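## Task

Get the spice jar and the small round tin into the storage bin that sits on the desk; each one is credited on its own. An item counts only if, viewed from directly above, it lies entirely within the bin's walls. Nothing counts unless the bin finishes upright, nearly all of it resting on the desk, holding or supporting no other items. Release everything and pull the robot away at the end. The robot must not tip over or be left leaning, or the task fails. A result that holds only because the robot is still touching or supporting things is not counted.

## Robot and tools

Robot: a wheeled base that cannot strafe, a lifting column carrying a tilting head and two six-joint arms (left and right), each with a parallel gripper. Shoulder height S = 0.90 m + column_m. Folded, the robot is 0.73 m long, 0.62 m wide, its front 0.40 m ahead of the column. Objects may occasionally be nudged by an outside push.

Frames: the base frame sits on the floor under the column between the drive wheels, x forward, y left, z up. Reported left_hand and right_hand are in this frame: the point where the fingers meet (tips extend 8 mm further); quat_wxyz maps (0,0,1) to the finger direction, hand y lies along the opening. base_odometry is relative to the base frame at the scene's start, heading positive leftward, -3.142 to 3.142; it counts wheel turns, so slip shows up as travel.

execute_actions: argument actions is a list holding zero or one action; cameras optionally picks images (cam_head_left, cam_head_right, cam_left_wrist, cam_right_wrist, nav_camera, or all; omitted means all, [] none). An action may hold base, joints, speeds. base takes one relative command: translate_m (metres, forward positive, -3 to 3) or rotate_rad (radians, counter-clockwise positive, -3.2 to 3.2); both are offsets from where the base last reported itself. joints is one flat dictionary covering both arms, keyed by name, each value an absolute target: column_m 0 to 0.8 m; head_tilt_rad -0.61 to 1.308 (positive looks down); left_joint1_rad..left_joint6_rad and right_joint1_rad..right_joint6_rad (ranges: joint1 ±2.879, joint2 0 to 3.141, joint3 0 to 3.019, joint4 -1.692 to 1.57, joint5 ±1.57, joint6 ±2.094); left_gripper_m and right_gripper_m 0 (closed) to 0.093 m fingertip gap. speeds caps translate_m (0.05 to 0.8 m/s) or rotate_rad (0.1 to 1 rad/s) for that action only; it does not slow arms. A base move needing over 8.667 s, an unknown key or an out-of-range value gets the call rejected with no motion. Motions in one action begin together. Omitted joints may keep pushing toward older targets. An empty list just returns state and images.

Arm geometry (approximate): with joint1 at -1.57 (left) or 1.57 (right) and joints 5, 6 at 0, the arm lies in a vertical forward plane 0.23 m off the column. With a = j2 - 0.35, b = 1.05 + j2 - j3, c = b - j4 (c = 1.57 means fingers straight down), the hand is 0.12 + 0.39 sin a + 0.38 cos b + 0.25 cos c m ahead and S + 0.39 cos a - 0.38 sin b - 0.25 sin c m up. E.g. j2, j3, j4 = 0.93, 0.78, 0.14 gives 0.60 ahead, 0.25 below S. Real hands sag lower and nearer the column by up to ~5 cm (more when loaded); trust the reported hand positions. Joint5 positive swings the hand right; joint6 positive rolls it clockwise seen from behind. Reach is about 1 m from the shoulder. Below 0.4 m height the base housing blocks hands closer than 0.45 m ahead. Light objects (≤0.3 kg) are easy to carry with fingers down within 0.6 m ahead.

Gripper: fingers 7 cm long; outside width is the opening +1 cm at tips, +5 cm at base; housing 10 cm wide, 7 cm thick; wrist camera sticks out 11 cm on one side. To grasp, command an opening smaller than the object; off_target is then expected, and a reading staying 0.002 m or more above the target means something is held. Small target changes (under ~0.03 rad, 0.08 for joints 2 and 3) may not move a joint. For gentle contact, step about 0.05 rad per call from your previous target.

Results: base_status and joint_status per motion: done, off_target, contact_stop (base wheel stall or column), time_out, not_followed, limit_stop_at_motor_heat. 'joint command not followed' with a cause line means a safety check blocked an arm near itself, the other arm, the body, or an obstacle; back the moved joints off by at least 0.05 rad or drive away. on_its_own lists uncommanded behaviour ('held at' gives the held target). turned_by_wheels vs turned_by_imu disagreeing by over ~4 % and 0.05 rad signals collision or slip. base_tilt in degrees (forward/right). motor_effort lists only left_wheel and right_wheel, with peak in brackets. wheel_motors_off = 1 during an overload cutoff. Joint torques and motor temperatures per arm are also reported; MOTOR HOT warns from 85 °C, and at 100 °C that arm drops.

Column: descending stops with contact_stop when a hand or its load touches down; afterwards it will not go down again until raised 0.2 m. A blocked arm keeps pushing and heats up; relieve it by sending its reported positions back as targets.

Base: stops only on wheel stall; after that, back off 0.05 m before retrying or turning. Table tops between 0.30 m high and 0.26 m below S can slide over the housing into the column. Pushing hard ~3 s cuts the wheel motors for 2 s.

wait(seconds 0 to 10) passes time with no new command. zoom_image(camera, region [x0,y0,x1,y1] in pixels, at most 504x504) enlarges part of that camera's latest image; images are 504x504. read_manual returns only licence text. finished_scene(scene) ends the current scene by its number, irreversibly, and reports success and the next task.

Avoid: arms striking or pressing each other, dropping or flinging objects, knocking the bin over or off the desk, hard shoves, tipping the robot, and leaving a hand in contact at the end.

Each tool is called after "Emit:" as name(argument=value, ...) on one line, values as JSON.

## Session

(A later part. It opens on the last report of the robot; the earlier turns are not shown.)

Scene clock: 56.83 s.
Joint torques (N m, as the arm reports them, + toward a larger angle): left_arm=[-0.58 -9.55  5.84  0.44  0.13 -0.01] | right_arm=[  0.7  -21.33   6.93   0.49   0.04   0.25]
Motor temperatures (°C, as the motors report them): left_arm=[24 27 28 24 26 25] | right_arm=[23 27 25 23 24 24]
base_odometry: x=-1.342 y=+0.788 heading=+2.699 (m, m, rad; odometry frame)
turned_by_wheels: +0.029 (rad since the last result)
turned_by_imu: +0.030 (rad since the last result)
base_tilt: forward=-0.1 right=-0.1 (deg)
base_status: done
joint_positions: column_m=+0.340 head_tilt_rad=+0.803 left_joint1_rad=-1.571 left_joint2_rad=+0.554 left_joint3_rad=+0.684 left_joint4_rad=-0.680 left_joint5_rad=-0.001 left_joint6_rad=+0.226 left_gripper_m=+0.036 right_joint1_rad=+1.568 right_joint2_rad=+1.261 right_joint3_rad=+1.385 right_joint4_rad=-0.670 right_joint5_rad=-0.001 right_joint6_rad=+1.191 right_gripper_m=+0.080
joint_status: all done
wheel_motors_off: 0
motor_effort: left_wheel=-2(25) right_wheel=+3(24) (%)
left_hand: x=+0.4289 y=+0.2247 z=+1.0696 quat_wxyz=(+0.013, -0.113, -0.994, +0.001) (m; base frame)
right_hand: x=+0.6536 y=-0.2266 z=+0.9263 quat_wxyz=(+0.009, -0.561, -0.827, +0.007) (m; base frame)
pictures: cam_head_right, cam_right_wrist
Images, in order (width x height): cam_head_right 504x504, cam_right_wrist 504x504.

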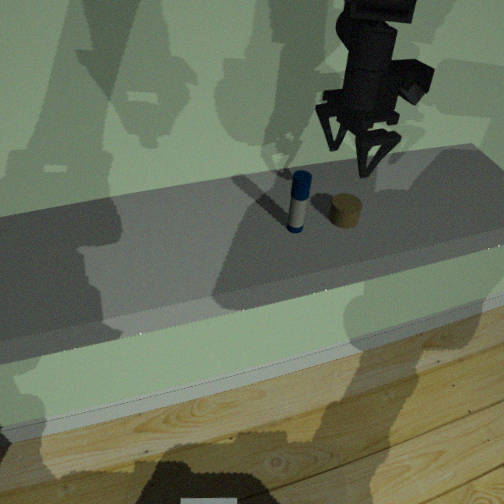

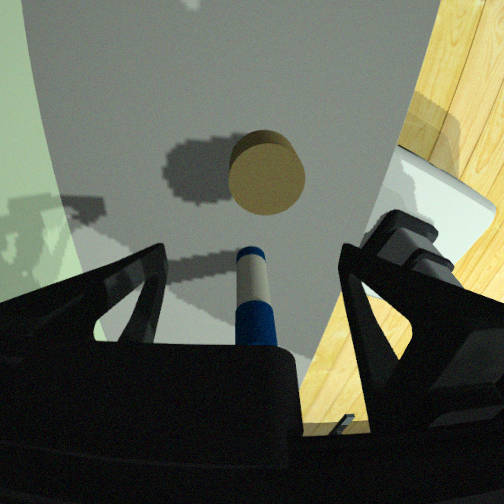

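Emit:
execute_actions(actions=[{"base":{"translate_m":-0.01},"joints":{"column_m":0.28}}], cameras=["cam_head_right","cam_right_wrist"])

Scene clock: 58.97 s.
Joint torques (N m, as the arm reports them, + toward a larger angle): left_arm=[-0.69 -9.43  5.49  0.41  0.13 -0.01] | right_arm=[  1.   -21.3    6.91   0.55   0.06   0.25]
Motor temperatures (°C, as the motors report them): left_arm=[24 27 28 24 26 25] | right_arm=[23 27 25 23 24 24]
base_odometry: x=-1.333 y=+0.783 heading=+2.698 (m, m, rad; odometry frame)
turned_by_wheels: -0.001 (rad since the last result)
turned_by_imu: +0.000 (rad since the last result)
base_tilt: forward=-0.2 right=-0.1 (deg)
base_status: done
joint_positions: column_m=+0.280 head_tilt_rad=+0.803 left_joint1_rad=-1.571 left_joint2_rad=+0.554 left_joint3_rad=+0.685 left_joint4_rad=-0.680 left_joint5_rad=-0.001 left_joint6_rad=+0.226 left_gripper_m=+0.036 right_joint1_rad=+1.568 right_joint2_rad=+1.261 right_joint3_rad=+1.385 right_joint4_rad=-0.670 right_joint5_rad=-0.001 right_joint6_rad=+1.191 right_gripper_m=+0.080
joint_status: all done
wheel_motors_off: 0
motor_effort: left_wheel=-2(44) right_wheel=+2(34) (%)
left_hand: x=+0.4296 y=+0.2247 z=+1.0101 quat_wxyz=(+0.013, -0.113, -0.994, +0.001) (m; base frame)
right_hand: x=+0.6538 y=-0.2266 z=+0.8664 quat_wxyz=(+0.009, -0.561, -0.827, +0.007) (m; base frame)
pictures: cam_head_right, cam_right_wrist
Images, in order (width x height): cam_head_right 504x504, cam_right_wrist 504x504.

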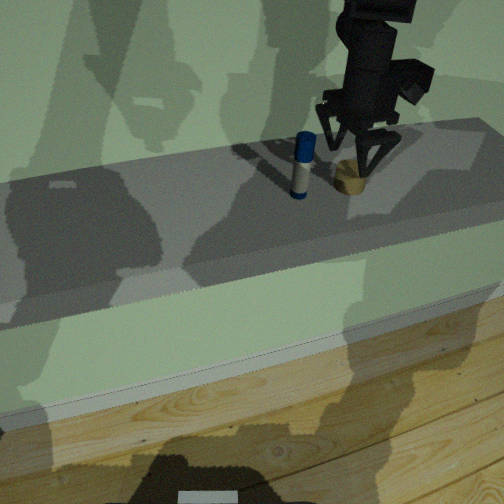

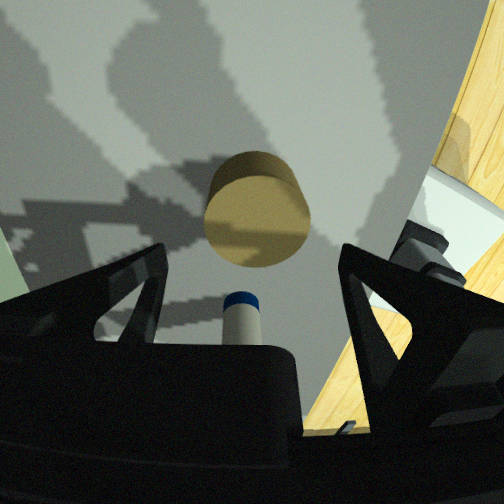

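Emit:
execute_actions(actions=[{"joints":{"column_m":0.243}}], cameras=["cam_right_wrist"])

Emit:
execute_actions(actions=[{"joints":{"right_gripper_m":0.03}}], cameras=["cam_head_right","cam_right_wrist"])

Scene clock: 61.03 s.
Joint torques (N m, as the arm reports them, + toward a larger angle): left_arm=[-0.47 -9.64  5.66  0.39  0.13 -0.01] | right_arm=[  0.78 -21.12   6.98   0.51   0.06   0.25]
Motor temperatures (°C, as the motors report them): left_arm=[24 27 28 24 26 25] | right_arm=[23 28 25 23 24 24]
base_odometry: x=-1.333 y=+0.783 heading=+2.698 (m, m, rad; odometry frame)
turned_by_wheels: +0.000 (rad since the last result)
turned_by_imu: +0.001 (rad since the last result)
base_tilt: forward=-0.2 right=-0.1 (deg)
base_status: not commanded
joint_positions: column_m=+0.243 head_tilt_rad=+0.803 left_joint1_rad=-1.571 left_joint2_rad=+0.554 left_joint3_rad=+0.685 left_joint4_rad=-0.680 left_joint5_rad=-0.001 left_joint6_rad=+0.226 left_gripper_m=+0.036 right_joint1_rad=+1.568 right_joint2_rad=+1.261 right_joint3_rad=+1.385 right_joint4_rad=-0.670 right_joint5_rad=-0.001 right_joint6_rad=+1.191 right_gripper_m=+0.080
joint_status: all done
wheel_motors_off: 0
motor_effort: left_wheel=-4(4) right_wheel=+3(1) (%)
left_hand: x=+0.4296 y=+0.2247 z=+0.9731 quat_wxyz=(+0.013, -0.113, -0.994, +0.001) (m; base frame)
right_hand: x=+0.6538 y=-0.2266 z=+0.8294 quat_wxyz=(+0.009, -0.561, -0.827, +0.007) (m; base frame)
pictures: cam_right_wrist
Images, in order (width x height): cam_right_wrist 504x504.

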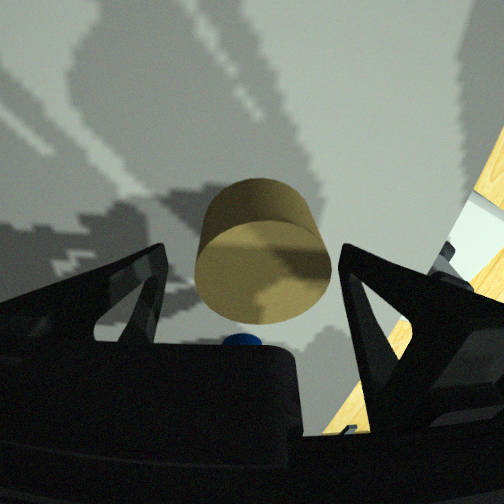

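Scene clock: 61.63 s.
Joint torques (N m, as the arm reports them, + toward a larger angle): left_arm=[-0.77 -9.56  5.59  0.43  0.13  0.  ] | right_arm=[  0.68 -21.36   6.93   0.5    0.05   0.26]
Motor temperatures (°C, as the motors report them): left_arm=[24 26 28 24 26 25] | right_arm=[23 28 25 23 24 24]
base_odometry: x=-1.333 y=+0.783 heading=+2.698 (m, m, rad; odometry frame)
turned_by_wheels: +0.000 (rad since the last result)
turned_by_imu: +0.000 (rad since the last result)
base_tilt: forward=-0.2 right=-0.2 (deg)
base_status: not commanded
joint_positions: column_m=+0.243 head_tilt_rad=+0.803 left_joint1_rad=-1.571 left_joint2_rad=+0.554 left_joint3_rad=+0.685 left_joint4_rad=-0.680 left_joint5_rad=-0.001 left_joint6_rad=+0.226 left_gripper_m=+0.036 right_joint1_rad=+1.568 right_joint2_rad=+1.261 right_joint3_rad=+1.385 right_joint4_rad=-0.670 right_joint5_rad=-0.001 right_joint6_rad=+1.191 right_gripper_m=+0.048
joint_status: right_gripper_m off_target (ended at +0.048, target +0.030)
wheel_motors_off: 0
motor_effort: left_wheel=-2(1) right_wheel=+3(2) (%)
left_hand: x=+0.4296 y=+0.2247 z=+0.9731 quat_wxyz=(+0.013, -0.113, -0.994, +0.001) (m; base frame)
right_hand: x=+0.6538 y=-0.2266 z=+0.8294 quat_wxyz=(+0.009, -0.561, -0.827, +0.007) (m; base frame)
pictures: cam_head_right, cam_right_wrist
Images, in order (width x height): cam_head_right 504x504, cam_right_wrist 504x504.

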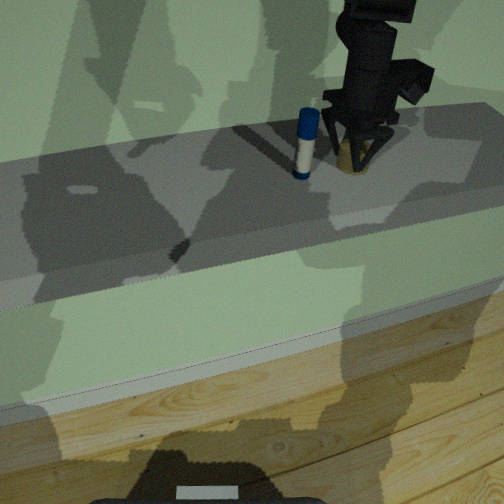

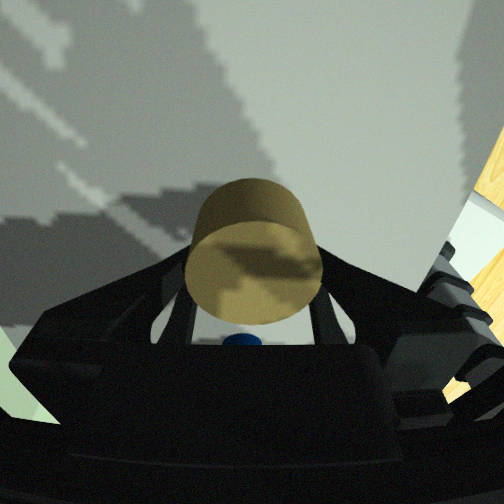

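Emit:
execute_actions(actions=[{"joints":{"column_m":0.28}}], cameras=[])

Emit:
execute_actions(actions=[{"base":{"translate_m":-1.3},"joints":{"column_m":0.4}}], cameras=[])

Emit:
execute_actions(actions=[{"base":{"rotate_rad":1.73},"joints":{"head_tilt_rad":0.7,"right_joint6_rad":0}}], cameras=[])

Emit:
execute_actions(actions=[{"base":{"translate_m":0.9}}], cameras=["cam_head_left","cam_head_right","nav_camera"])

Scene clock: 67.20 s.
Joint torques (N m, as the arm reports them, + toward a larger angle): left_arm=[-0.65 -9.47  5.64  0.4   0.13  0.  ] | right_arm=[  0.11 -20.96   7.02   0.62   0.04   0.24]
Motor temperatures (°C, as the motors report them): left_arm=[24 26 28 24 26 25] | right_arm=[23 28 25 23 24 24]
base_odometry: x=-1.333 y=+0.783 heading=+2.698 (m, m, rad; odometry frame)
turned_by_wheels: +0.000 (rad since the last result)
turned_by_imu: +0.001 (rad since the last result)
base_tilt: forward=-0.2 right=-0.1 (deg)
base_status: not commanded
joint_positions: column_m=+0.280 head_tilt_rad=+0.803 left_joint1_rad=-1.571 left_joint2_rad=+0.554 left_joint3_rad=+0.685 left_joint4_rad=-0.680 left_joint5_rad=-0.001 left_joint6_rad=+0.226 left_gripper_m=+0.036 right_joint1_rad=+1.568 right_joint2_rad=+1.261 right_joint3_rad=+1.385 right_joint4_rad=-0.670 right_joint5_rad=-0.001 right_joint6_rad=+1.191 right_gripper_m=+0.048
joint_status: all done
wheel_motors_off: 0
motor_effort: left_wheel=-1(1) right_wheel=+3(3) (%)
left_hand: x=+0.4296 y=+0.2247 z=+1.0099 quat_wxyz=(+0.013, -0.113, -0.994, +0.001) (m; base frame)
right_hand: x=+0.6538 y=-0.2266 z=+0.8663 quat_wxyz=(+0.009, -0.561, -0.827, +0.007) (m; base frame)
pictures: none
No camera images: the call's "cameras" was empty. Leave "cameras" out to get every camera's image.

Scene clock: 71.07 s.
Joint torques (N m, as the arm reports them, + toward a larger angle): left_arm=[-0.68 -9.63  5.64  0.6   0.13 -0.01] | right_arm=[  1.03 -21.48   6.85   0.6    0.03   0.25]
Motor temperatures (°C, as the motors report them): left_arm=[24 26 28 24 26 25] | right_arm=[23 28 25 23 24 24]
base_odometry: x=-0.159 y=+0.226 heading=+2.698 (m, m, rad; odometry frame)
turned_by_wheels: +0.000 (rad since the last result)
turned_by_imu: +0.006 (rad since the last result)
base_tilt: forward=-0.2 right=-0.1 (deg)
base_status: done
joint_positions: column_m=+0.400 head_tilt_rad=+0.803 left_joint1_rad=-1.571 left_joint2_rad=+0.553 left_joint3_rad=+0.684 left_joint4_rad=-0.680 left_joint5_rad=-0.001 left_joint6_rad=+0.226 left_gripper_m=+0.036 right_joint1_rad=+1.568 right_joint2_rad=+1.261 right_joint3_rad=+1.385 right_joint4_rad=-0.670 right_joint5_rad=-0.001 right_joint6_rad=+1.191 right_gripper_m=+0.048
joint_status: all done
wheel_motors_off: 0
motor_effort: left_wheel=+0(50) right_wheel=+0(35) (%)
left_hand: x=+0.4295 y=+0.2247 z=+1.1301 quat_wxyz=(+0.012, -0.113, -0.994, +0.001) (m; base frame)
right_hand: x=+0.6538 y=-0.2266 z=+0.9863 quat_wxyz=(+0.009, -0.561, -0.827, +0.007) (m; base frame)
pictures: none
No camera images: the call's "cameras" was empty. Leave "cameras" out to get every camera's image.

Scene clock: 74.20 s.
Joint torques (N m, as the arm reports them, + toward a larger angle): left_arm=[-0.68 -9.61  5.63  0.44  0.13  0.  ] | right_arm=[  1.22 -20.81   6.98   0.61  -0.03   0.06]
Motor temperatures (°C, as the motors report them): left_arm=[24 26 28 24 26 25] | right_arm=[23 28 25 23 24 24]
base_odometry: x=-0.159 y=+0.226 heading=-1.856 (m, m, rad; odometry frame)
turned_by_wheels: +1.729 (rad since the last result)
turned_by_imu: +1.736 (rad since the last result)
base_tilt: forward=-0.1 right=-0.1 (deg)
base_status: done
joint_positions: column_m=+0.400 head_tilt_rad=+0.717 left_joint1_rad=-1.571 left_joint2_rad=+0.553 left_joint3_rad=+0.684 left_joint4_rad=-0.680 left_joint5_rad=-0.001 left_joint6_rad=+0.226 left_gripper_m=+0.036 right_joint1_rad=+1.567 right_joint2_rad=+1.261 right_joint3_rad=+1.385 right_joint4_rad=-0.670 right_joint5_rad=-0.001 right_joint6_rad=+0.009 right_gripper_m=+0.048
joint_status: all done
wheel_motors_off: 0
motor_effort: left_wheel=-3(33) right_wheel=+2(39) (%)
left_hand: x=+0.4295 y=+0.2247 z=+1.1301 quat_wxyz=(+0.012, -0.113, -0.994, +0.001) (m; base frame)
right_hand: x=+0.6538 y=-0.2277 z=+0.9863 quat_wxyz=(+0.011, -0.006, -1.000, +0.001) (m; base frame)
pictures: none
No camera images: the call's "cameras" was empty. Leave "cameras" out to get every camera's image.

Scene clock: 77.47 s.
Joint torques (N m, as the arm reports them, + toward a larger angle): left_arm=[-0.7  -9.53  5.63  0.25  0.12  0.  ] | right_arm=[  1.15 -20.66   7.11   0.58  -0.02   0.06]
Motor temperatures (°C, as the motors report them): left_arm=[24 26 28 24 26 25] | right_arm=[23 28 25 23 24 24]
base_odometry: x=-0.412 y=-0.638 heading=-1.856 (m, m, rad; odometry frame)
turned_by_wheels: +0.000 (rad since the last result)
turned_by_imu: -0.002 (rad since the last result)
base_tilt: forward=-0.1 right=-0.2 (deg)
base_status: done
joint_positions: column_m=+0.400 head_tilt_rad=+0.716 left_joint1_rad=-1.571 left_joint2_rad=+0.553 left_joint3_rad=+0.686 left_joint4_rad=-0.679 left_joint5_rad=-0.001 left_joint6_rad=+0.226 left_gripper_m=+0.036 right_joint1_rad=+1.567 right_joint2_rad=+1.261 right_joint3_rad=+1.386 right_joint4_rad=-0.670 right_joint5_rad=-0.001 right_joint6_rad=+0.009 right_gripper_m=+0.048
joint_status: not commanded
wheel_motors_off: 0
motor_effort: left_wheel=+0(37) right_wheel=-2(44) (%)
left_hand: x=+0.4303 y=+0.2247 z=+1.1302 quat_wxyz=(+0.012, -0.113, -0.994, +0.001) (m; base frame)
right_hand: x=+0.6542 y=-0.2277 z=+0.9865 quat_wxyz=(+0.011, -0.006, -1.000, +0.001) (m; base frame)
pictures: cam_head_left, cam_head_right, nav_camera
Images, in order (width x height): cam_head_left 504x504, cam_head_right 504x504, nav_camera 504x504.

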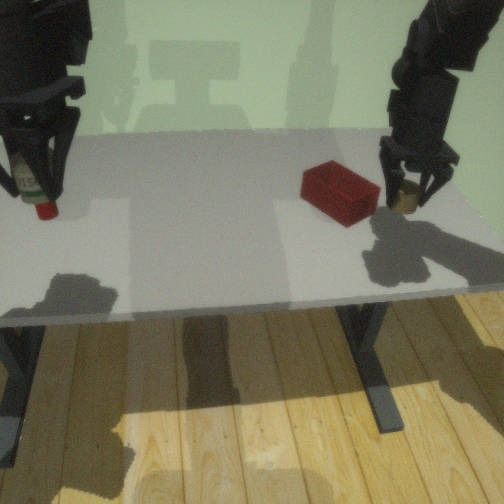

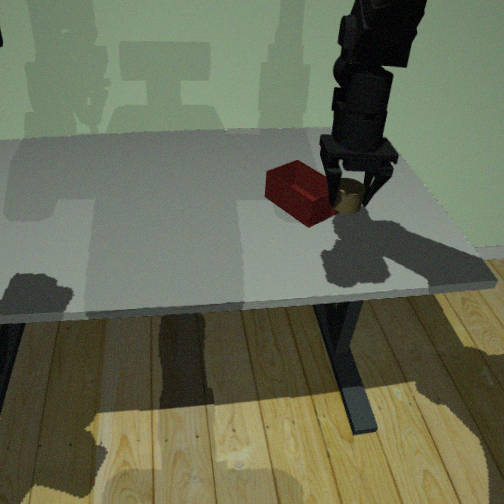

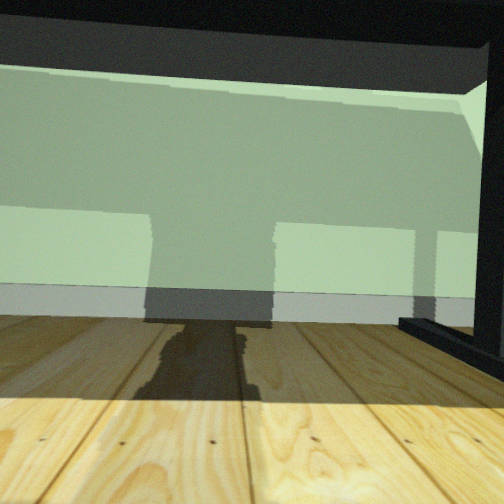

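Emit:
execute_actions(actions=[{"base":{"translate_m":0.33},"joints":{"head_tilt_rad":0.85,"column_m":0.33}}], cameras=["cam_right_wrist","cam_head_right"])

Scene clock: 80.43 s.
Joint torques (N m, as the arm reports them, + toward a larger angle): left_arm=[-0.67 -9.52  5.72  0.49  0.13  0.  ] | right_arm=[  0.49 -21.42   7.02   0.58  -0.02   0.04]
Motor temperatures (°C, as the motors report them): left_arm=[24 26 28 24 26 25] | right_arm=[23 29 25 23 24 24]
base_odometry: x=-0.505 y=-0.955 heading=-1.856 (m, m, rad; odometry frame)
turned_by_wheels: +0.000 (rad since the last result)
turned_by_imu: +0.000 (rad since the last result)
base_tilt: forward=-0.1 right=-0.1 (deg)
base_status: done
joint_positions: column_m=+0.330 head_tilt_rad=+0.852 left_joint1_rad=-1.571 left_joint2_rad=+0.552 left_joint3_rad=+0.686 left_joint4_rad=-0.679 left_joint5_rad=-0.001 left_joint6_rad=+0.226 left_gripper_m=+0.036 right_joint1_rad=+1.567 right_joint2_rad=+1.261 right_joint3_rad=+1.386 right_joint4_rad=-0.670 right_joint5_rad=-0.001 right_joint6_rad=+0.009 right_gripper_m=+0.048
joint_status: all done
wheel_motors_off: 0
motor_effort: left_wheel=-1(27) right_wheel=+0(31) (%)
left_hand: x=+0.4307 y=+0.2247 z=+1.0608 quat_wxyz=(+0.011, -0.113, -0.994, +0.001) (m; base frame)
right_hand: x=+0.6542 y=-0.2277 z=+0.9166 quat_wxyz=(+0.011, -0.006, -1.000, +0.001) (m; base frame)
pictures: cam_head_right, cam_right_wrist
Images, in order (width x height): cam_head_right 504x504, cam_right_wrist 504x504.

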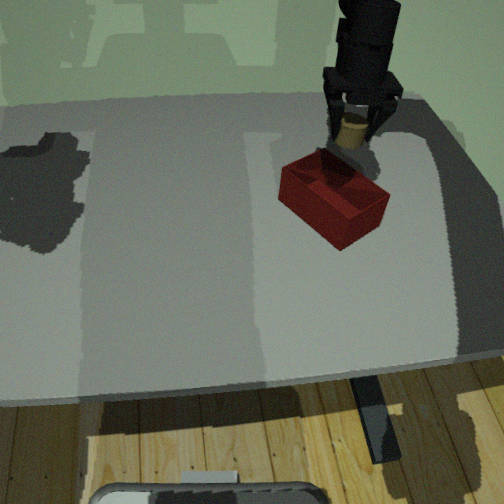

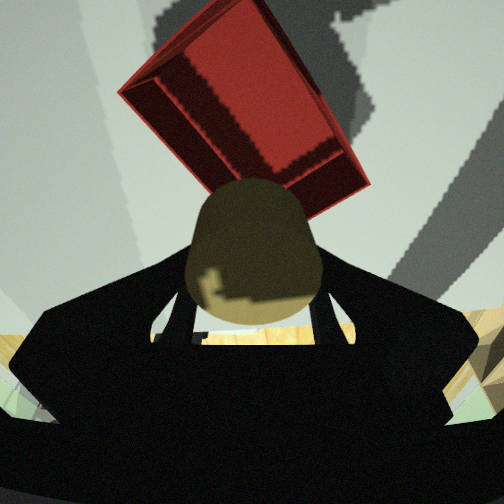

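Emit:
execute_actions(actions=[{"base":{"rotate_rad":-0.025},"joints":{"right_joint6_rad":-0.62}}], cameras=[])

Emit:
execute_actions(actions=[{"base":{"translate_m":0.012},"joints":{"column_m":0.26}}], cameras=["cam_right_wrist","cam_head_right"])

Scene clock: 83.20 s.
Joint torques (N m, as the arm reports them, + toward a larger angle): left_arm=[-0.71 -9.49  5.58  0.43  0.12  0.  ] | right_arm=[  1.   -21.29   6.91   0.57  -0.1    0.05]
Motor temperatures (°C, as the motors report them): left_arm=[24 26 28 24 26 25] | right_arm=[23 29 25 23 24 24]
base_odometry: x=-0.505 y=-0.955 heading=-1.880 (m, m, rad; odometry frame)
turned_by_wheels: -0.024 (rad since the last result)
turned_by_imu: -0.023 (rad since the last result)
base_tilt: forward=-0.2 right=-0.1 (deg)
base_status: done
joint_positions: column_m=+0.330 head_tilt_rad=+0.852 left_joint1_rad=-1.571 left_joint2_rad=+0.552 left_joint3_rad=+0.686 left_joint4_rad=-0.679 left_joint5_rad=-0.001 left_joint6_rad=+0.226 left_gripper_m=+0.036 right_joint1_rad=+1.566 right_joint2_rad=+1.261 right_joint3_rad=+1.386 right_joint4_rad=-0.670 right_joint5_rad=-0.001 right_joint6_rad=-0.611 right_gripper_m=+0.048
joint_status: all done
wheel_motors_off: 0
motor_effort: left_wheel=+1(25) right_wheel=-1(28) (%)
left_hand: x=+0.4307 y=+0.2247 z=+1.0608 quat_wxyz=(+0.011, -0.113, -0.994, +0.001) (m; base frame)
right_hand: x=+0.6542 y=-0.2282 z=+0.9166 quat_wxyz=(+0.011, +0.299, -0.954, -0.001) (m; base frame)
pictures: none
No camera images: the call's "cameras" was empty. Leave "cameras" out to get every camera's image.

Scene clock: 84.70 s.
Joint torques (N m, as the arm reports them, + toward a larger angle): left_arm=[-0.65 -9.37  5.51  0.49  0.12  0.  ] | right_arm=[  0.78 -21.15   6.93   0.53  -0.09   0.06]
Motor temperatures (°C, as the motors report them): left_arm=[24 26 28 24 26 25] | right_arm=[23 29 25 23 24 24]
base_odometry: x=-0.508 y=-0.966 heading=-1.881 (m, m, rad; odometry frame)
turned_by_wheels: -0.001 (rad since the last result)
turned_by_imu: +0.000 (rad since the last result)
base_tilt: forward=-0.2 right=-0.2 (deg)
base_status: done
joint_positions: column_m=+0.260 head_tilt_rad=+0.852 left_joint1_rad=-1.571 left_joint2_rad=+0.551 left_joint3_rad=+0.687 left_joint4_rad=-0.679 left_joint5_rad=-0.001 left_joint6_rad=+0.226 left_gripper_m=+0.036 right_joint1_rad=+1.566 right_joint2_rad=+1.261 right_joint3_rad=+1.387 right_joint4_rad=-0.670 right_joint5_rad=-0.001 right_joint6_rad=-0.611 right_gripper_m=+0.048
joint_status: all done
wheel_motors_off: 0
motor_effort: left_wheel=-2(29) right_wheel=+3(39) (%)
left_hand: x=+0.4312 y=+0.2247 z=+0.9912 quat_wxyz=(+0.010, -0.113, -0.994, +0.001) (m; base frame)
right_hand: x=+0.6546 y=-0.2282 z=+0.8468 quat_wxyz=(+0.011, +0.299, -0.954, -0.001) (m; base frame)
pictures: cam_head_right, cam_right_wrist
Images, in order (width x height): cam_head_right 504x504, cam_right_wrist 504x504.

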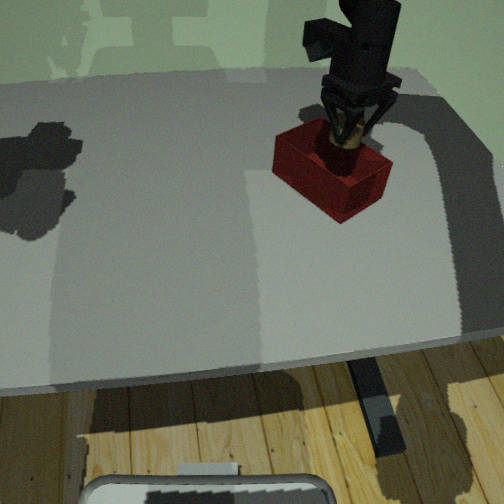

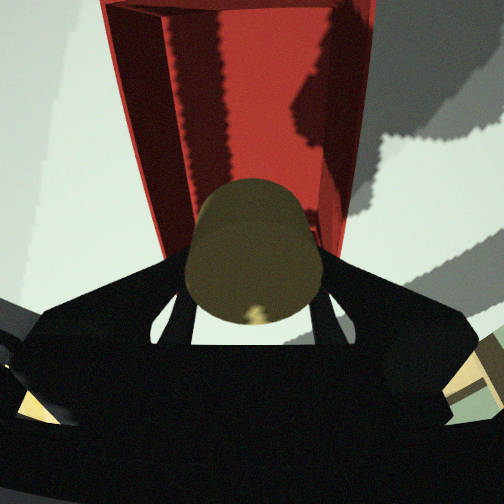

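Emit:
execute_actions(actions=[{"joints":{"column_m":0.21}}], cameras=["cam_right_wrist","cam_head_right"])

Scene clock: 86.40 s.
Joint torques (N m, as the arm reports them, + toward a larger angle): left_arm=[-0.7  -9.46  5.62  0.43  0.13 -0.01] | right_arm=[  0.74 -21.33   6.84   0.59  -0.09   0.08]
Motor temperatures (°C, as the motors report them): left_arm=[24 26 28 24 26 25] | right_arm=[23 29 25 23 24 24]
base_odometry: x=-0.508 y=-0.966 heading=-1.881 (m, m, rad; odometry frame)
turned_by_wheels: +0.000 (rad since the last result)
turned_by_imu: +0.001 (rad since the last result)
base_tilt: forward=-0.2 right=-0.1 (deg)
base_status: not commanded
joint_positions: column_m=+0.210 head_tilt_rad=+0.852 left_joint1_rad=-1.571 left_joint2_rad=+0.551 left_joint3_rad=+0.687 left_joint4_rad=-0.679 left_joint5_rad=-0.001 left_joint6_rad=+0.226 left_gripper_m=+0.036 right_joint1_rad=+1.566 right_joint2_rad=+1.261 right_joint3_rad=+1.387 right_joint4_rad=-0.670 right_joint5_rad=-0.001 right_joint6_rad=-0.611 right_gripper_m=+0.048
joint_status: all done
wheel_motors_off: 0
motor_effort: left_wheel=-3(4) right_wheel=+1(3) (%)
left_hand: x=+0.4312 y=+0.2247 z=+0.9412 quat_wxyz=(+0.010, -0.113, -0.994, +0.001) (m; base frame)
right_hand: x=+0.6546 y=-0.2282 z=+0.7968 quat_wxyz=(+0.011, +0.299, -0.954, -0.001) (m; base frame)
pictures: cam_head_right, cam_right_wrist
Images, in order (width x height): cam_head_right 504x504, cam_right_wrist 504x504.

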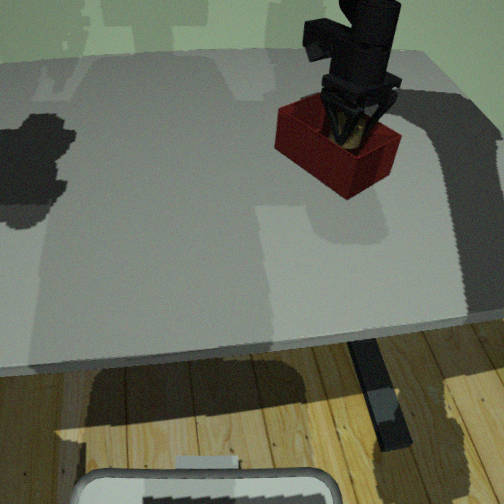

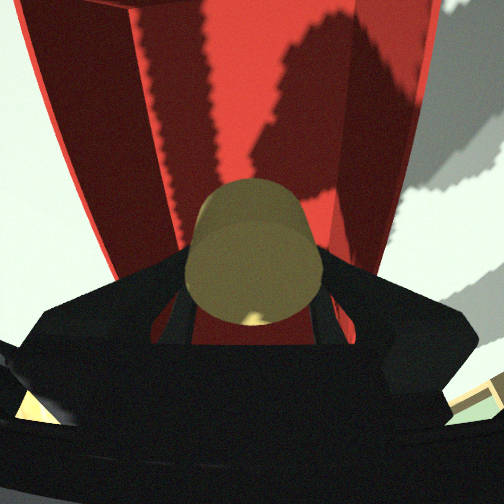

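Emit:
execute_actions(actions=[{"joints":{"column_m":0.19}}], cameras=[])

Emit:
execute_actions(actions=[{"joints":{"right_gripper_m":0.057}}], cameras=[])

Emit:
execute_actions(actions=[{"joints":{"column_m":0.32}}], cameras=["cam_head_right"])

Emit:
execute_actions(actions=[{"base":{"rotate_rad":-0.56},"joints":{"right_joint2_rad":0.9,"right_joint4_rad":-1.02,"left_joint2_rad":1.25,"left_joint3_rad":1.4,"left_joint4_rad":-0.67,"left_joint6_rad":-1.18}}], cameras=[])

Emit:
execute_actions(actions=[{"base":{"translate_m":0.045}}], cameras=["cam_left_wrist","cam_head_left"])

Scene clock: 89.33 s.
Joint torques (N m, as the arm reports them, + toward a larger angle): left_arm=[-0.57 -9.27  5.26  0.4   0.12  0.  ] | right_arm=[  1.39 -21.     6.59   0.57  -0.1    0.06]
Motor temperatures (°C, as the motors report them): left_arm=[24 26 28 24 26 25] | right_arm=[23 29 25 23 24 24]
base_odometry: x=-0.508 y=-0.966 heading=-1.881 (m, m, rad; odometry frame)
turned_by_wheels: +0.000 (rad since the last result)
turned_by_imu: +0.001 (rad since the last result)
base_tilt: forward=-0.1 right=-0.1 (deg)
base_status: not commanded
joint_positions: column_m=+0.190 head_tilt_rad=+0.852 left_joint1_rad=-1.571 left_joint2_rad=+0.551 left_joint3_rad=+0.687 left_joint4_rad=-0.679 left_joint5_rad=-0.001 left_joint6_rad=+0.226 left_gripper_m=+0.036 right_joint1_rad=+1.566 right_joint2_rad=+1.261 right_joint3_rad=+1.387 right_joint4_rad=-0.670 right_joint5_rad=-0.001 right_joint6_rad=-0.611 right_gripper_m=+0.048
joint_status: all done
wheel_motors_off: 0
motor_effort: left_wheel=-2(2) right_wheel=+2(3) (%)
left_hand: x=+0.4312 y=+0.2247 z=+0.9212 quat_wxyz=(+0.010, -0.113, -0.994, +0.001) (m; base frame)
right_hand: x=+0.6546 y=-0.2282 z=+0.7767 quat_wxyz=(+0.011, +0.299, -0.954, -0.001) (m; base frame)
pictures: none
No camera images: the call's "cameras" was empty. Leave "cameras" out to get every camera's image.

Scene clock: 89.87 s.
Joint torques (N m, as the arm reports them, + toward a larger angle): left_arm=[-0.58 -9.33  5.7   0.42  0.13 -0.01] | right_arm=[  0.98 -21.7    6.89   0.51  -0.1    0.06]
Motor temperatures (°C, as the motors report them): left_arm=[24 26 28 24 26 25] | right_arm=[23 29 25 23 24 24]
base_odometry: x=-0.508 y=-0.966 heading=-1.881 (m, m, rad; odometry frame)
turned_by_wheels: +0.000 (rad since the last result)
turned_by_imu: +0.000 (rad since the last result)
base_tilt: forward=-0.1 right=-0.2 (deg)
base_status: not commanded
joint_positions: column_m=+0.190 head_tilt_rad=+0.852 left_joint1_rad=-1.571 left_joint2_rad=+0.551 left_joint3_rad=+0.687 left_joint4_rad=-0.679 left_joint5_rad=-0.001 left_joint6_rad=+0.226 left_gripper_m=+0.036 right_joint1_rad=+1.566 right_joint2_rad=+1.261 right_joint3_rad=+1.387 right_joint4_rad=-0.670 right_joint5_rad=-0.001 right_joint6_rad=-0.611 right_gripper_m=+0.057
joint_status: all done
wheel_motors_off: 0
motor_effort: left_wheel=-3(2) right_wheel=+2(2) (%)
left_hand: x=+0.4312 y=+0.2247 z=+0.9212 quat_wxyz=(+0.010, -0.113, -0.994, +0.001) (m; base frame)
right_hand: x=+0.6546 y=-0.2281 z=+0.7767 quat_wxyz=(+0.011, +0.299, -0.954, -0.002) (m; base frame)
pictures: none
No camera images: the call's "cameras" was empty. Leave "cameras" out to get every camera's image.

Scene clock: 92.13 s.
Joint torques (N m, as the arm reports them, + toward a larger angle): left_arm=[-0.63 -9.37  5.65  0.45  0.13  0.  ] | right_arm=[  0.95 -21.4    6.87   0.57  -0.1    0.07]
Motor temperatures (°C, as the motors report them): left_arm=[24 26 28 24 26 25] | right_arm=[23 29 25 23 24 24]
base_odometry: x=-0.508 y=-0.966 heading=-1.881 (m, m, rad; odometry frame)
turned_by_wheels: +0.000 (rad since the last result)
turned_by_imu: +0.001 (rad since the last result)
base_tilt: forward=-0.2 right=-0.2 (deg)
base_status: not commanded
joint_positions: column_m=+0.320 head_tilt_rad=+0.852 left_joint1_rad=-1.571 left_joint2_rad=+0.551 left_joint3_rad=+0.687 left_joint4_rad=-0.679 left_joint5_rad=-0.001 left_joint6_rad=+0.226 left_gripper_m=+0.036 right_joint1_rad=+1.566 right_joint2_rad=+1.261 right_joint3_rad=+1.387 right_joint4_rad=-0.670 right_joint5_rad=-0.001 right_joint6_rad=-0.611 right_gripper_m=+0.057
joint_status: all done
wheel_motors_off: 0
motor_effort: left_wheel=+0(2) right_wheel=+4(4) (%)
left_hand: x=+0.4312 y=+0.2247 z=+1.0511 quat_wxyz=(+0.010, -0.113, -0.994, +0.001) (m; base frame)
right_hand: x=+0.6546 y=-0.2281 z=+0.9066 quat_wxyz=(+0.011, +0.299, -0.954, -0.002) (m; base frame)
pictures: cam_head_right
Images, in order (width x height): cam_head_right 504x504.

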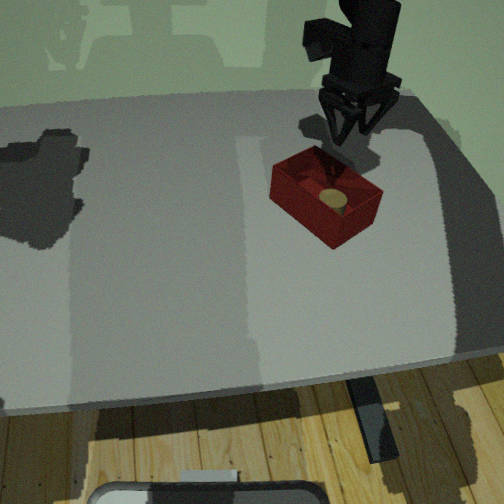

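Scene clock: 94.10 s.
Joint torques (N m, as the arm reports them, + toward a larger angle): left_arm=[ -0.08 -20.91   5.94   0.26   0.02  -0.08] | right_arm=[  1.1  -16.93   8.92   0.28  -0.11   0.06]
Motor temperatures (°C, as the motors report them): left_arm=[24 26 28 24 26 25] | right_arm=[23 29 26 23 24 24]
base_odometry: x=-0.508 y=-0.966 heading=-2.440 (m, m, rad; odometry frame)
turned_by_wheels: -0.559 (rad since the last result)
turned_by_imu: -0.559 (rad since the last result)
base_tilt: forward=-0.2 right=-0.2 (deg)
base_status: done
joint_positions: column_m=+0.320 head_tilt_rad=+0.852 left_joint1_rad=-1.571 left_joint2_rad=+1.264 left_joint3_rad=+1.378 left_joint4_rad=-0.676 left_joint5_rad=-0.001 left_joint6_rad=-1.166 left_gripper_m=+0.036 right_joint1_rad=+1.567 right_joint2_rad=+0.880 right_joint3_rad=+1.391 right_joint4_rad=-1.012 right_joint5_rad=-0.001 right_joint6_rad=-0.611 right_gripper_m=+0.057
joint_status: all done
wheel_motors_off: 0
motor_effort: left_wheel=+3(33) right_wheel=-2(39) (%)
left_hand: x=+0.6474 y=+0.2248 z=+0.9034 quat_wxyz=(+0.016, +0.551, -0.835, -0.011) (m; base frame)
right_hand: x=+0.6536 y=-0.2267 z=+1.1124 quat_wxyz=(-0.010, +0.300, -0.954, +0.005) (m; base frame)
pictures: none
No camera images: the call's "cameras" was empty. Leave "cameras" out to get every camera's image.

Scene clock: 95.50 s.
Joint torques (N m, as the arm reports them, + toward a larger angle): left_arm=[ -0.4  -20.93   5.77   0.25   0.03  -0.07] | right_arm=[  0.83 -17.49   9.01   0.46  -0.1    0.07]
Motor temperatures (°C, as the motors report them): left_arm=[24 26 28 24 26 25] | right_arm=[23 29 26 23 24 24]
base_odometry: x=-0.543 y=-0.995 heading=-2.440 (m, m, rad; odometry frame)
turned_by_wheels: +0.000 (rad since the last result)
turned_by_imu: +0.000 (rad since the last result)
base_tilt: forward=-0.1 right=-0.2 (deg)
base_status: done
joint_positions: column_m=+0.320 head_tilt_rad=+0.852 left_joint1_rad=-1.571 left_joint2_rad=+1.261 left_joint3_rad=+1.382 left_joint4_rad=-0.676 left_joint5_rad=-0.001 left_joint6_rad=-1.167 left_gripper_m=+0.036 right_joint1_rad=+1.567 right_joint2_rad=+0.881 right_joint3_rad=+1.391 right_joint4_rad=-1.016 right_joint5_rad=-0.001 right_joint6_rad=-0.611 right_gripper_m=+0.057
joint_status: not commanded
wheel_motors_off: 0
motor_effort: left_wheel=+2(43) right_wheel=+1(33) (%)
left_hand: x=+0.6508 y=+0.2248 z=+0.9059 quat_wxyz=(+0.013, +0.551, -0.834, -0.009) (m; base frame)
right_hand: x=+0.6526 y=-0.2267 z=+1.1119 quat_wxyz=(-0.008, +0.300, -0.954, +0.004) (m; base frame)
pictures: cam_head_left, cam_left_wrist
Images, in order (width x height): cam_head_left 504x504, cam_left_wrist 504x504.

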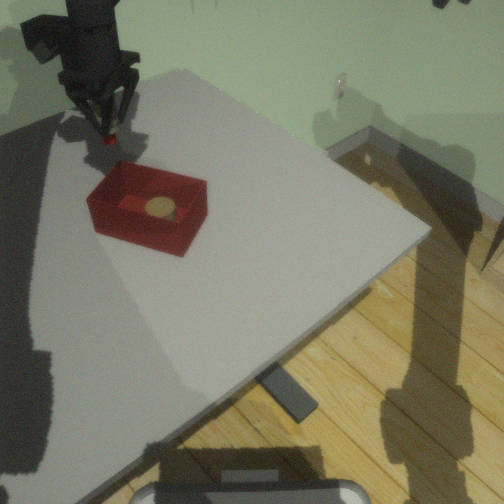

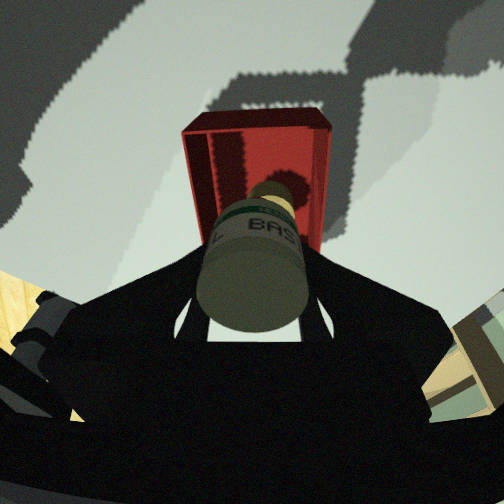

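Emit:
execute_actions(actions=[{"base":{"rotate_rad":-0.015},"joints":{"column_m":0.29}}], cameras=["cam_left_wrist","cam_head_left"])

Scene clock: 97.30 s.
Joint torques (N m, as the arm reports them, + toward a larger angle): left_arm=[ -0.33 -20.22   5.72   0.25   0.02  -0.09] | right_arm=[  0.86 -16.19   9.3    0.46  -0.11   0.08]
Motor temperatures (°C, as the motors report them): left_arm=[24 27 28 24 26 25] | right_arm=[23 29 26 23 24 24]
base_odometry: x=-0.543 y=-0.995 heading=-2.454 (m, m, rad; odometry frame)
turned_by_wheels: -0.014 (rad since the last result)
turned_by_imu: -0.013 (rad since the last result)
base_tilt: forward=-0.2 right=-0.1 (deg)
base_status: done
joint_positions: column_m=+0.290 head_tilt_rad=+0.852 left_joint1_rad=-1.571 left_joint2_rad=+1.260 left_joint3_rad=+1.382 left_joint4_rad=-0.676 left_joint5_rad=-0.001 left_joint6_rad=-1.167 left_gripper_m=+0.036 right_joint1_rad=+1.567 right_joint2_rad=+0.881 right_joint3_rad=+1.391 right_joint4_rad=-1.016 right_joint5_rad=+0.000 right_joint6_rad=-0.611 right_gripper_m=+0.057
joint_status: all done
wheel_motors_off: 0
motor_effort: left_wheel=+1(29) right_wheel=-1(43) (%)
left_hand: x=+0.6509 y=+0.2246 z=+0.8762 quat_wxyz=(+0.013, +0.551, -0.835, -0.009) (m; base frame)
right_hand: x=+0.6526 y=-0.2268 z=+1.0820 quat_wxyz=(-0.008, +0.300, -0.954, +0.004) (m; base frame)
pictures: cam_head_left, cam_left_wrist
Images, in order (width x height): cam_head_left 504x504, cam_left_wrist 504x504.

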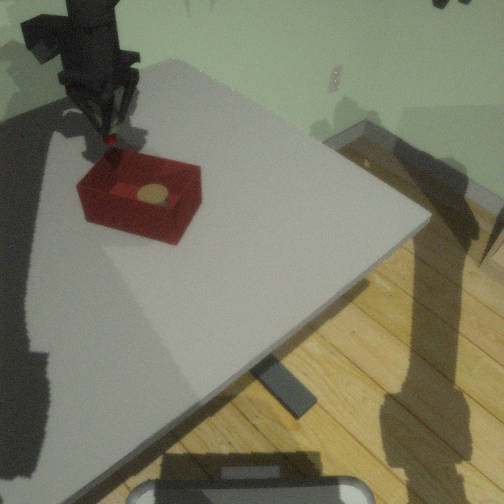

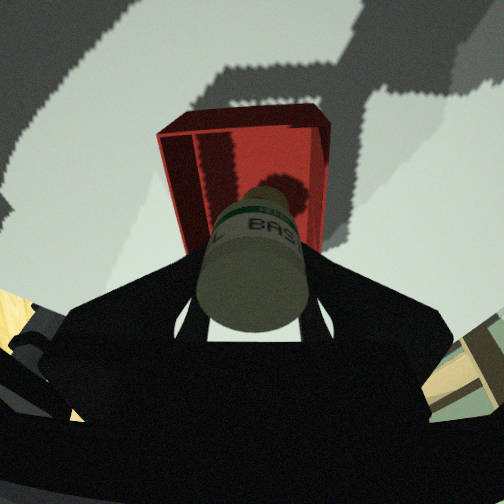

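Emit:
execute_actions(actions=[{"joints":{"column_m":0.235}}], cameras=["cam_left_wrist","cam_head_left"])

Scene clock: 98.97 s.
Joint torques (N m, as the arm reports them, + toward a larger angle): left_arm=[ -0.55 -20.83   5.82   0.23   0.02  -0.07] | right_arm=[  0.86 -16.9    8.91   0.46  -0.12   0.05]
Motor temperatures (°C, as the motors report them): left_arm=[24 27 28 24 26 25] | right_arm=[23 29 26 23 24 24]
base_odometry: x=-0.543 y=-0.995 heading=-2.454 (m, m, rad; odometry frame)
turned_by_wheels: +0.000 (rad since the last result)
turned_by_imu: +0.001 (rad since the last result)
base_tilt: forward=-0.1 right=-0.1 (deg)
base_status: not commanded
joint_positions: column_m=+0.235 head_tilt_rad=+0.852 left_joint1_rad=-1.571 left_joint2_rad=+1.260 left_joint3_rad=+1.382 left_joint4_rad=-0.676 left_joint5_rad=-0.001 left_joint6_rad=-1.167 left_gripper_m=+0.036 right_joint1_rad=+1.567 right_joint2_rad=+0.881 right_joint3_rad=+1.391 right_joint4_rad=-1.016 right_joint5_rad=+0.000 right_joint6_rad=-0.611 right_gripper_m=+0.057
joint_status: all done
wheel_motors_off: 0
motor_effort: left_wheel=+2(2) right_wheel=-3(2) (%)
left_hand: x=+0.6510 y=+0.2246 z=+0.8214 quat_wxyz=(+0.012, +0.551, -0.835, -0.009) (m; base frame)
right_hand: x=+0.6526 y=-0.2268 z=+1.0271 quat_wxyz=(-0.008, +0.300, -0.954, +0.004) (m; base frame)
pictures: cam_head_left, cam_left_wrist
Images, in order (width x height): cam_head_left 504x504, cam_left_wrist 504x504.

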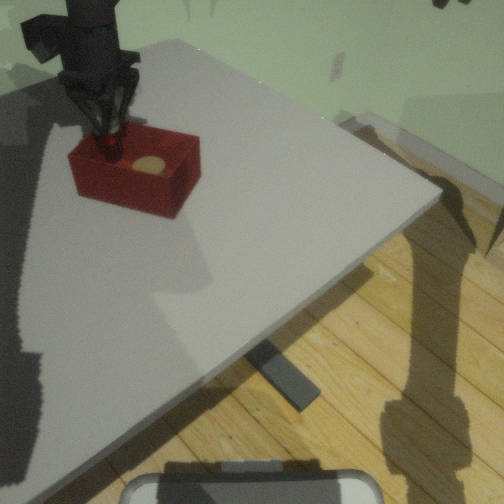

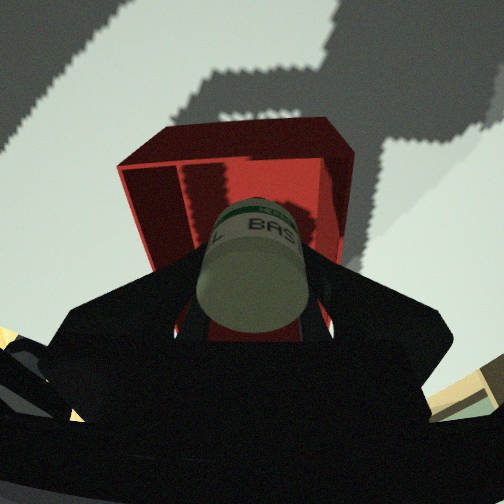

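Emit:
execute_actions(actions=[{"base":{"translate_m":-0.008},"joints":{"column_m":0.205}}], cameras=["cam_left_wrist","cam_head_left"])

Scene clock: 100.33 s.
Joint torques (N m, as the arm reports them, + toward a larger angle): left_arm=[ -0.36 -20.72   5.56   0.23   0.01  -0.07] | right_arm=[  1.18 -17.18   8.89   0.45  -0.1    0.07]
Motor temperatures (°C, as the motors report them): left_arm=[24 27 28 24 26 25] | right_arm=[23 29 26 23 24 24]
base_odometry: x=-0.537 y=-0.990 heading=-2.453 (m, m, rad; odometry frame)
turned_by_wheels: +0.001 (rad since the last result)
turned_by_imu: +0.002 (rad since the last result)
base_tilt: forward=-0.1 right=-0.2 (deg)
base_status: done
joint_positions: column_m=+0.205 head_tilt_rad=+0.852 left_joint1_rad=-1.571 left_joint2_rad=+1.260 left_joint3_rad=+1.383 left_joint4_rad=-0.676 left_joint5_rad=-0.001 left_joint6_rad=-1.167 left_gripper_m=+0.036 right_joint1_rad=+1.567 right_joint2_rad=+0.881 right_joint3_rad=+1.391 right_joint4_rad=-1.017 right_joint5_rad=+0.000 right_joint6_rad=-0.611 right_gripper_m=+0.057
joint_status: all done
wheel_motors_off: 0
motor_effort: left_wheel=+3(28) right_wheel=-3(54) (%)
left_hand: x=+0.6515 y=+0.2246 z=+0.7915 quat_wxyz=(+0.012, +0.551, -0.834, -0.008) (m; base frame)
right_hand: x=+0.6524 y=-0.2268 z=+0.9968 quat_wxyz=(-0.008, +0.300, -0.954, +0.004) (m; base frame)
pictures: cam_head_left, cam_left_wrist
Images, in order (width x height): cam_head_left 504x504, cam_left_wrist 504x504.

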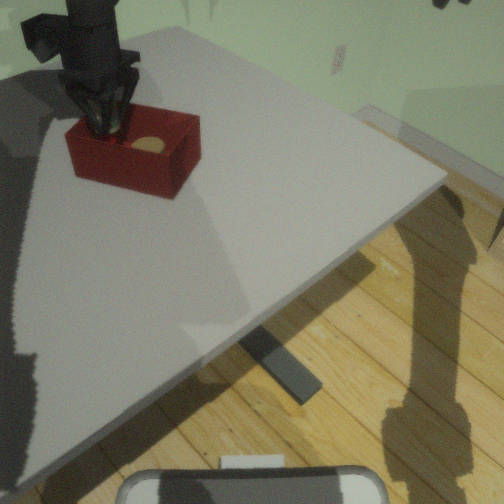

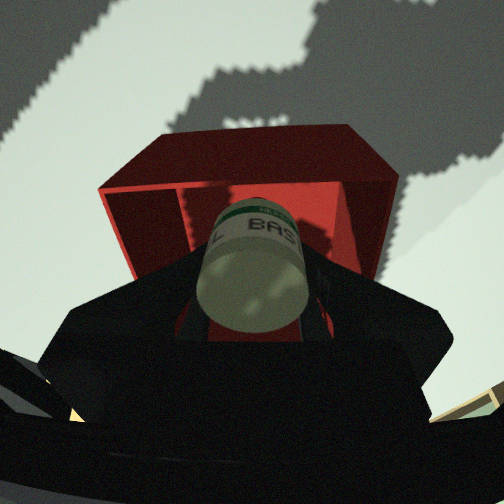

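Emit:
execute_actions(actions=[{"joints":{"column_m":0.195}}], cameras=[])

Emit:
execute_actions(actions=[{"joints":{"left_gripper_m":0.052}}], cameras=[])

Emit:
execute_actions(actions=[{"joints":{"column_m":0.29}}], cameras=["cam_left_wrist"])

Emit:
execute_actions(actions=[{"base":{"translate_m":-0.3}}], cameras=["cam_head_left"])

Scene clock: 102.20 s.
Joint torques (N m, as the arm reports them, + toward a larger angle): left_arm=[ -0.59 -20.39   5.73   0.24   0.01  -0.07] | right_arm=[  0.9  -16.86   8.8    0.48  -0.11   0.06]
Motor temperatures (°C, as the motors report them): left_arm=[24 27 28 24 26 25] | right_arm=[23 29 26 23 24 24]
base_odometry: x=-0.537 y=-0.990 heading=-2.453 (m, m, rad; odometry frame)
turned_by_wheels: +0.000 (rad since the last result)
turned_by_imu: +0.001 (rad since the last result)
base_tilt: forward=-0.2 right=-0.2 (deg)
base_status: not commanded
joint_positions: column_m=+0.195 head_tilt_rad=+0.852 left_joint1_rad=-1.571 left_joint2_rad=+1.260 left_joint3_rad=+1.383 left_joint4_rad=-0.676 left_joint5_rad=-0.001 left_joint6_rad=-1.167 left_gripper_m=+0.036 right_joint1_rad=+1.567 right_joint2_rad=+0.882 right_joint3_rad=+1.391 right_joint4_rad=-1.017 right_joint5_rad=+0.000 right_joint6_rad=-0.611 right_gripper_m=+0.057
joint_status: all done
wheel_motors_off: 0
motor_effort: left_wheel=+4(2) right_wheel=-4(1) (%)
left_hand: x=+0.6516 y=+0.2246 z=+0.7817 quat_wxyz=(+0.012, +0.551, -0.834, -0.008) (m; base frame)
right_hand: x=+0.6523 y=-0.2268 z=+0.9866 quat_wxyz=(-0.007, +0.300, -0.954, +0.004) (m; base frame)
pictures: none
No camera images: the call's "cameras" was empty. Leave "cameras" out to get every camera's image.

Scene clock: 102.73 s.
Joint torques (N m, as the arm reports them, + toward a larger angle): left_arm=[ -0.55 -20.44   5.64   0.24   0.01  -0.07] | right_arm=[  0.86 -17.05   8.91   0.46  -0.11   0.07]
Motor temperatures (°C, as the motors report them): left_arm=[24 27 28 24 26 25] | right_arm=[23 29 26 23 24 24]
base_odometry: x=-0.537 y=-0.990 heading=-2.453 (m, m, rad; odometry frame)
turned_by_wheels: +0.000 (rad since the last result)
turned_by_imu: +0.000 (rad since the last result)
base_tilt: forward=-0.1 right=-0.1 (deg)
base_status: not commanded
joint_positions: column_m=+0.195 head_tilt_rad=+0.852 left_joint1_rad=-1.571 left_joint2_rad=+1.260 left_joint3_rad=+1.383 left_joint4_rad=-0.676 left_joint5_rad=-0.001 left_joint6_rad=-1.167 left_gripper_m=+0.052 right_joint1_rad=+1.567 right_joint2_rad=+0.882 right_joint3_rad=+1.391 right_joint4_rad=-1.017 right_joint5_rad=+0.000 right_joint6_rad=-0.611 right_gripper_m=+0.057
joint_status: all done
wheel_motors_off: 0
motor_effort: left_wheel=+5(4) right_wheel=-2(2) (%)
left_hand: x=+0.6516 y=+0.2246 z=+0.7817 quat_wxyz=(+0.012, +0.551, -0.834, -0.008) (m; base frame)
right_hand: x=+0.6523 y=-0.2268 z=+0.9866 quat_wxyz=(-0.007, +0.300, -0.954, +0.004) (m; base frame)
pictures: none
No camera images: the call's "cameras" was empty. Leave "cameras" out to get every camera's image.

Scene clock: 104.57 s.
Joint torques (N m, as the arm reports them, + toward a larger angle): left_arm=[ -0.54 -20.89   5.65   0.23   0.02  -0.07] | right_arm=[  0.92 -17.07   8.87   0.5   -0.11   0.05]
Motor temperatures (°C, as the motors report them): left_arm=[24 27 28 24 26 25] | right_arm=[23 29 26 23 24 24]
base_odometry: x=-0.537 y=-0.990 heading=-2.453 (m, m, rad; odometry frame)
turned_by_wheels: +0.000 (rad since the last result)
turned_by_imu: +0.001 (rad since the last result)
base_tilt: forward=-0.2 right=-0.1 (deg)
base_status: not commanded
joint_positions: column_m=+0.290 head_tilt_rad=+0.852 left_joint1_rad=-1.571 left_joint2_rad=+1.260 left_joint3_rad=+1.383 left_joint4_rad=-0.676 left_joint5_rad=-0.001 left_joint6_rad=-1.167 left_gripper_m=+0.052 right_joint1_rad=+1.567 right_joint2_rad=+0.882 right_joint3_rad=+1.391 right_joint4_rad=-1.017 right_joint5_rad=+0.000 right_joint6_rad=-0.611 right_gripper_m=+0.057
joint_status: all done
wheel_motors_off: 0
motor_effort: left_wheel=+5(4) right_wheel=-4(3) (%)
left_hand: x=+0.6516 y=+0.2246 z=+0.8766 quat_wxyz=(+0.012, +0.551, -0.834, -0.008) (m; base frame)
right_hand: x=+0.6523 y=-0.2268 z=+1.0813 quat_wxyz=(-0.007, +0.300, -0.954, +0.004) (m; base frame)
pictures: cam_left_wrist
Images, in order (width x height): cam_left_wrist 504x504.

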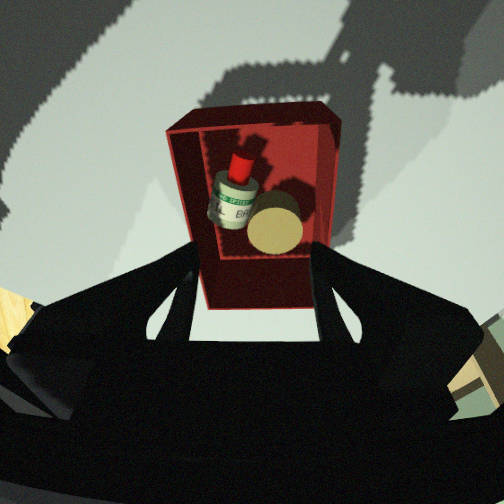

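Scene clock: 106.67 s.
Joint torques (N m, as the arm reports them, + toward a larger angle): left_arm=[ -0.52 -20.65   5.66   0.25   0.01  -0.07] | right_arm=[  1.09 -16.73   8.96   0.51  -0.1    0.06]
Motor temperatures (°C, as the motors report them): left_arm=[24 27 28 24 26 25] | right_arm=[23 29 26 23 24 24]
base_odometry: x=-0.305 y=-0.800 heading=-2.454 (m, m, rad; odometry frame)
turned_by_wheels: -0.001 (rad since the last result)
turned_by_imu: +0.001 (rad since the last result)
base_tilt: forward=-0.2 right=-0.1 (deg)
base_status: done
joint_positions: column_m=+0.290 head_tilt_rad=+0.853 left_joint1_rad=-1.571 left_joint2_rad=+1.260 left_joint3_rad=+1.383 left_joint4_rad=-0.676 left_joint5_rad=-0.001 left_joint6_rad=-1.167 left_gripper_m=+0.052 right_joint1_rad=+1.567 right_joint2_rad=+0.882 right_joint3_rad=+1.391 right_joint4_rad=-1.018 right_joint5_rad=+0.000 right_joint6_rad=-0.611 right_gripper_m=+0.057
joint_status: not commanded
wheel_motors_off: 0
motor_effort: left_wheel=-2(35) right_wheel=+1(53) (%)
left_hand: x=+0.6518 y=+0.2246 z=+0.8767 quat_wxyz=(+0.012, +0.551, -0.834, -0.008) (m; base frame)
right_hand: x=+0.6520 y=-0.2268 z=+1.0813 quat_wxyz=(-0.007, +0.300, -0.954, +0.004) (m; base frame)
pictures: cam_head_left
Images, in order (width x height): cam_head_left 504x504.

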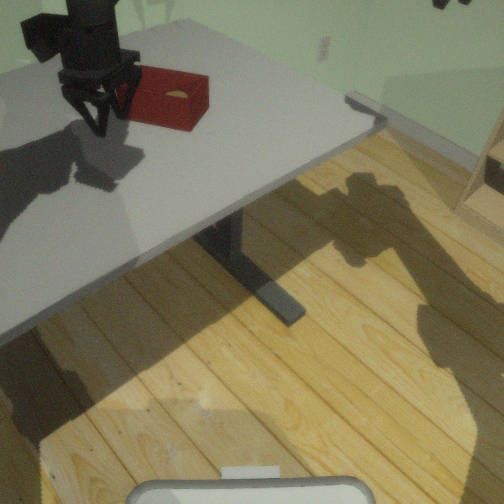

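Emit:
finished_scene(scene=2)

The scene is finished: the task was done.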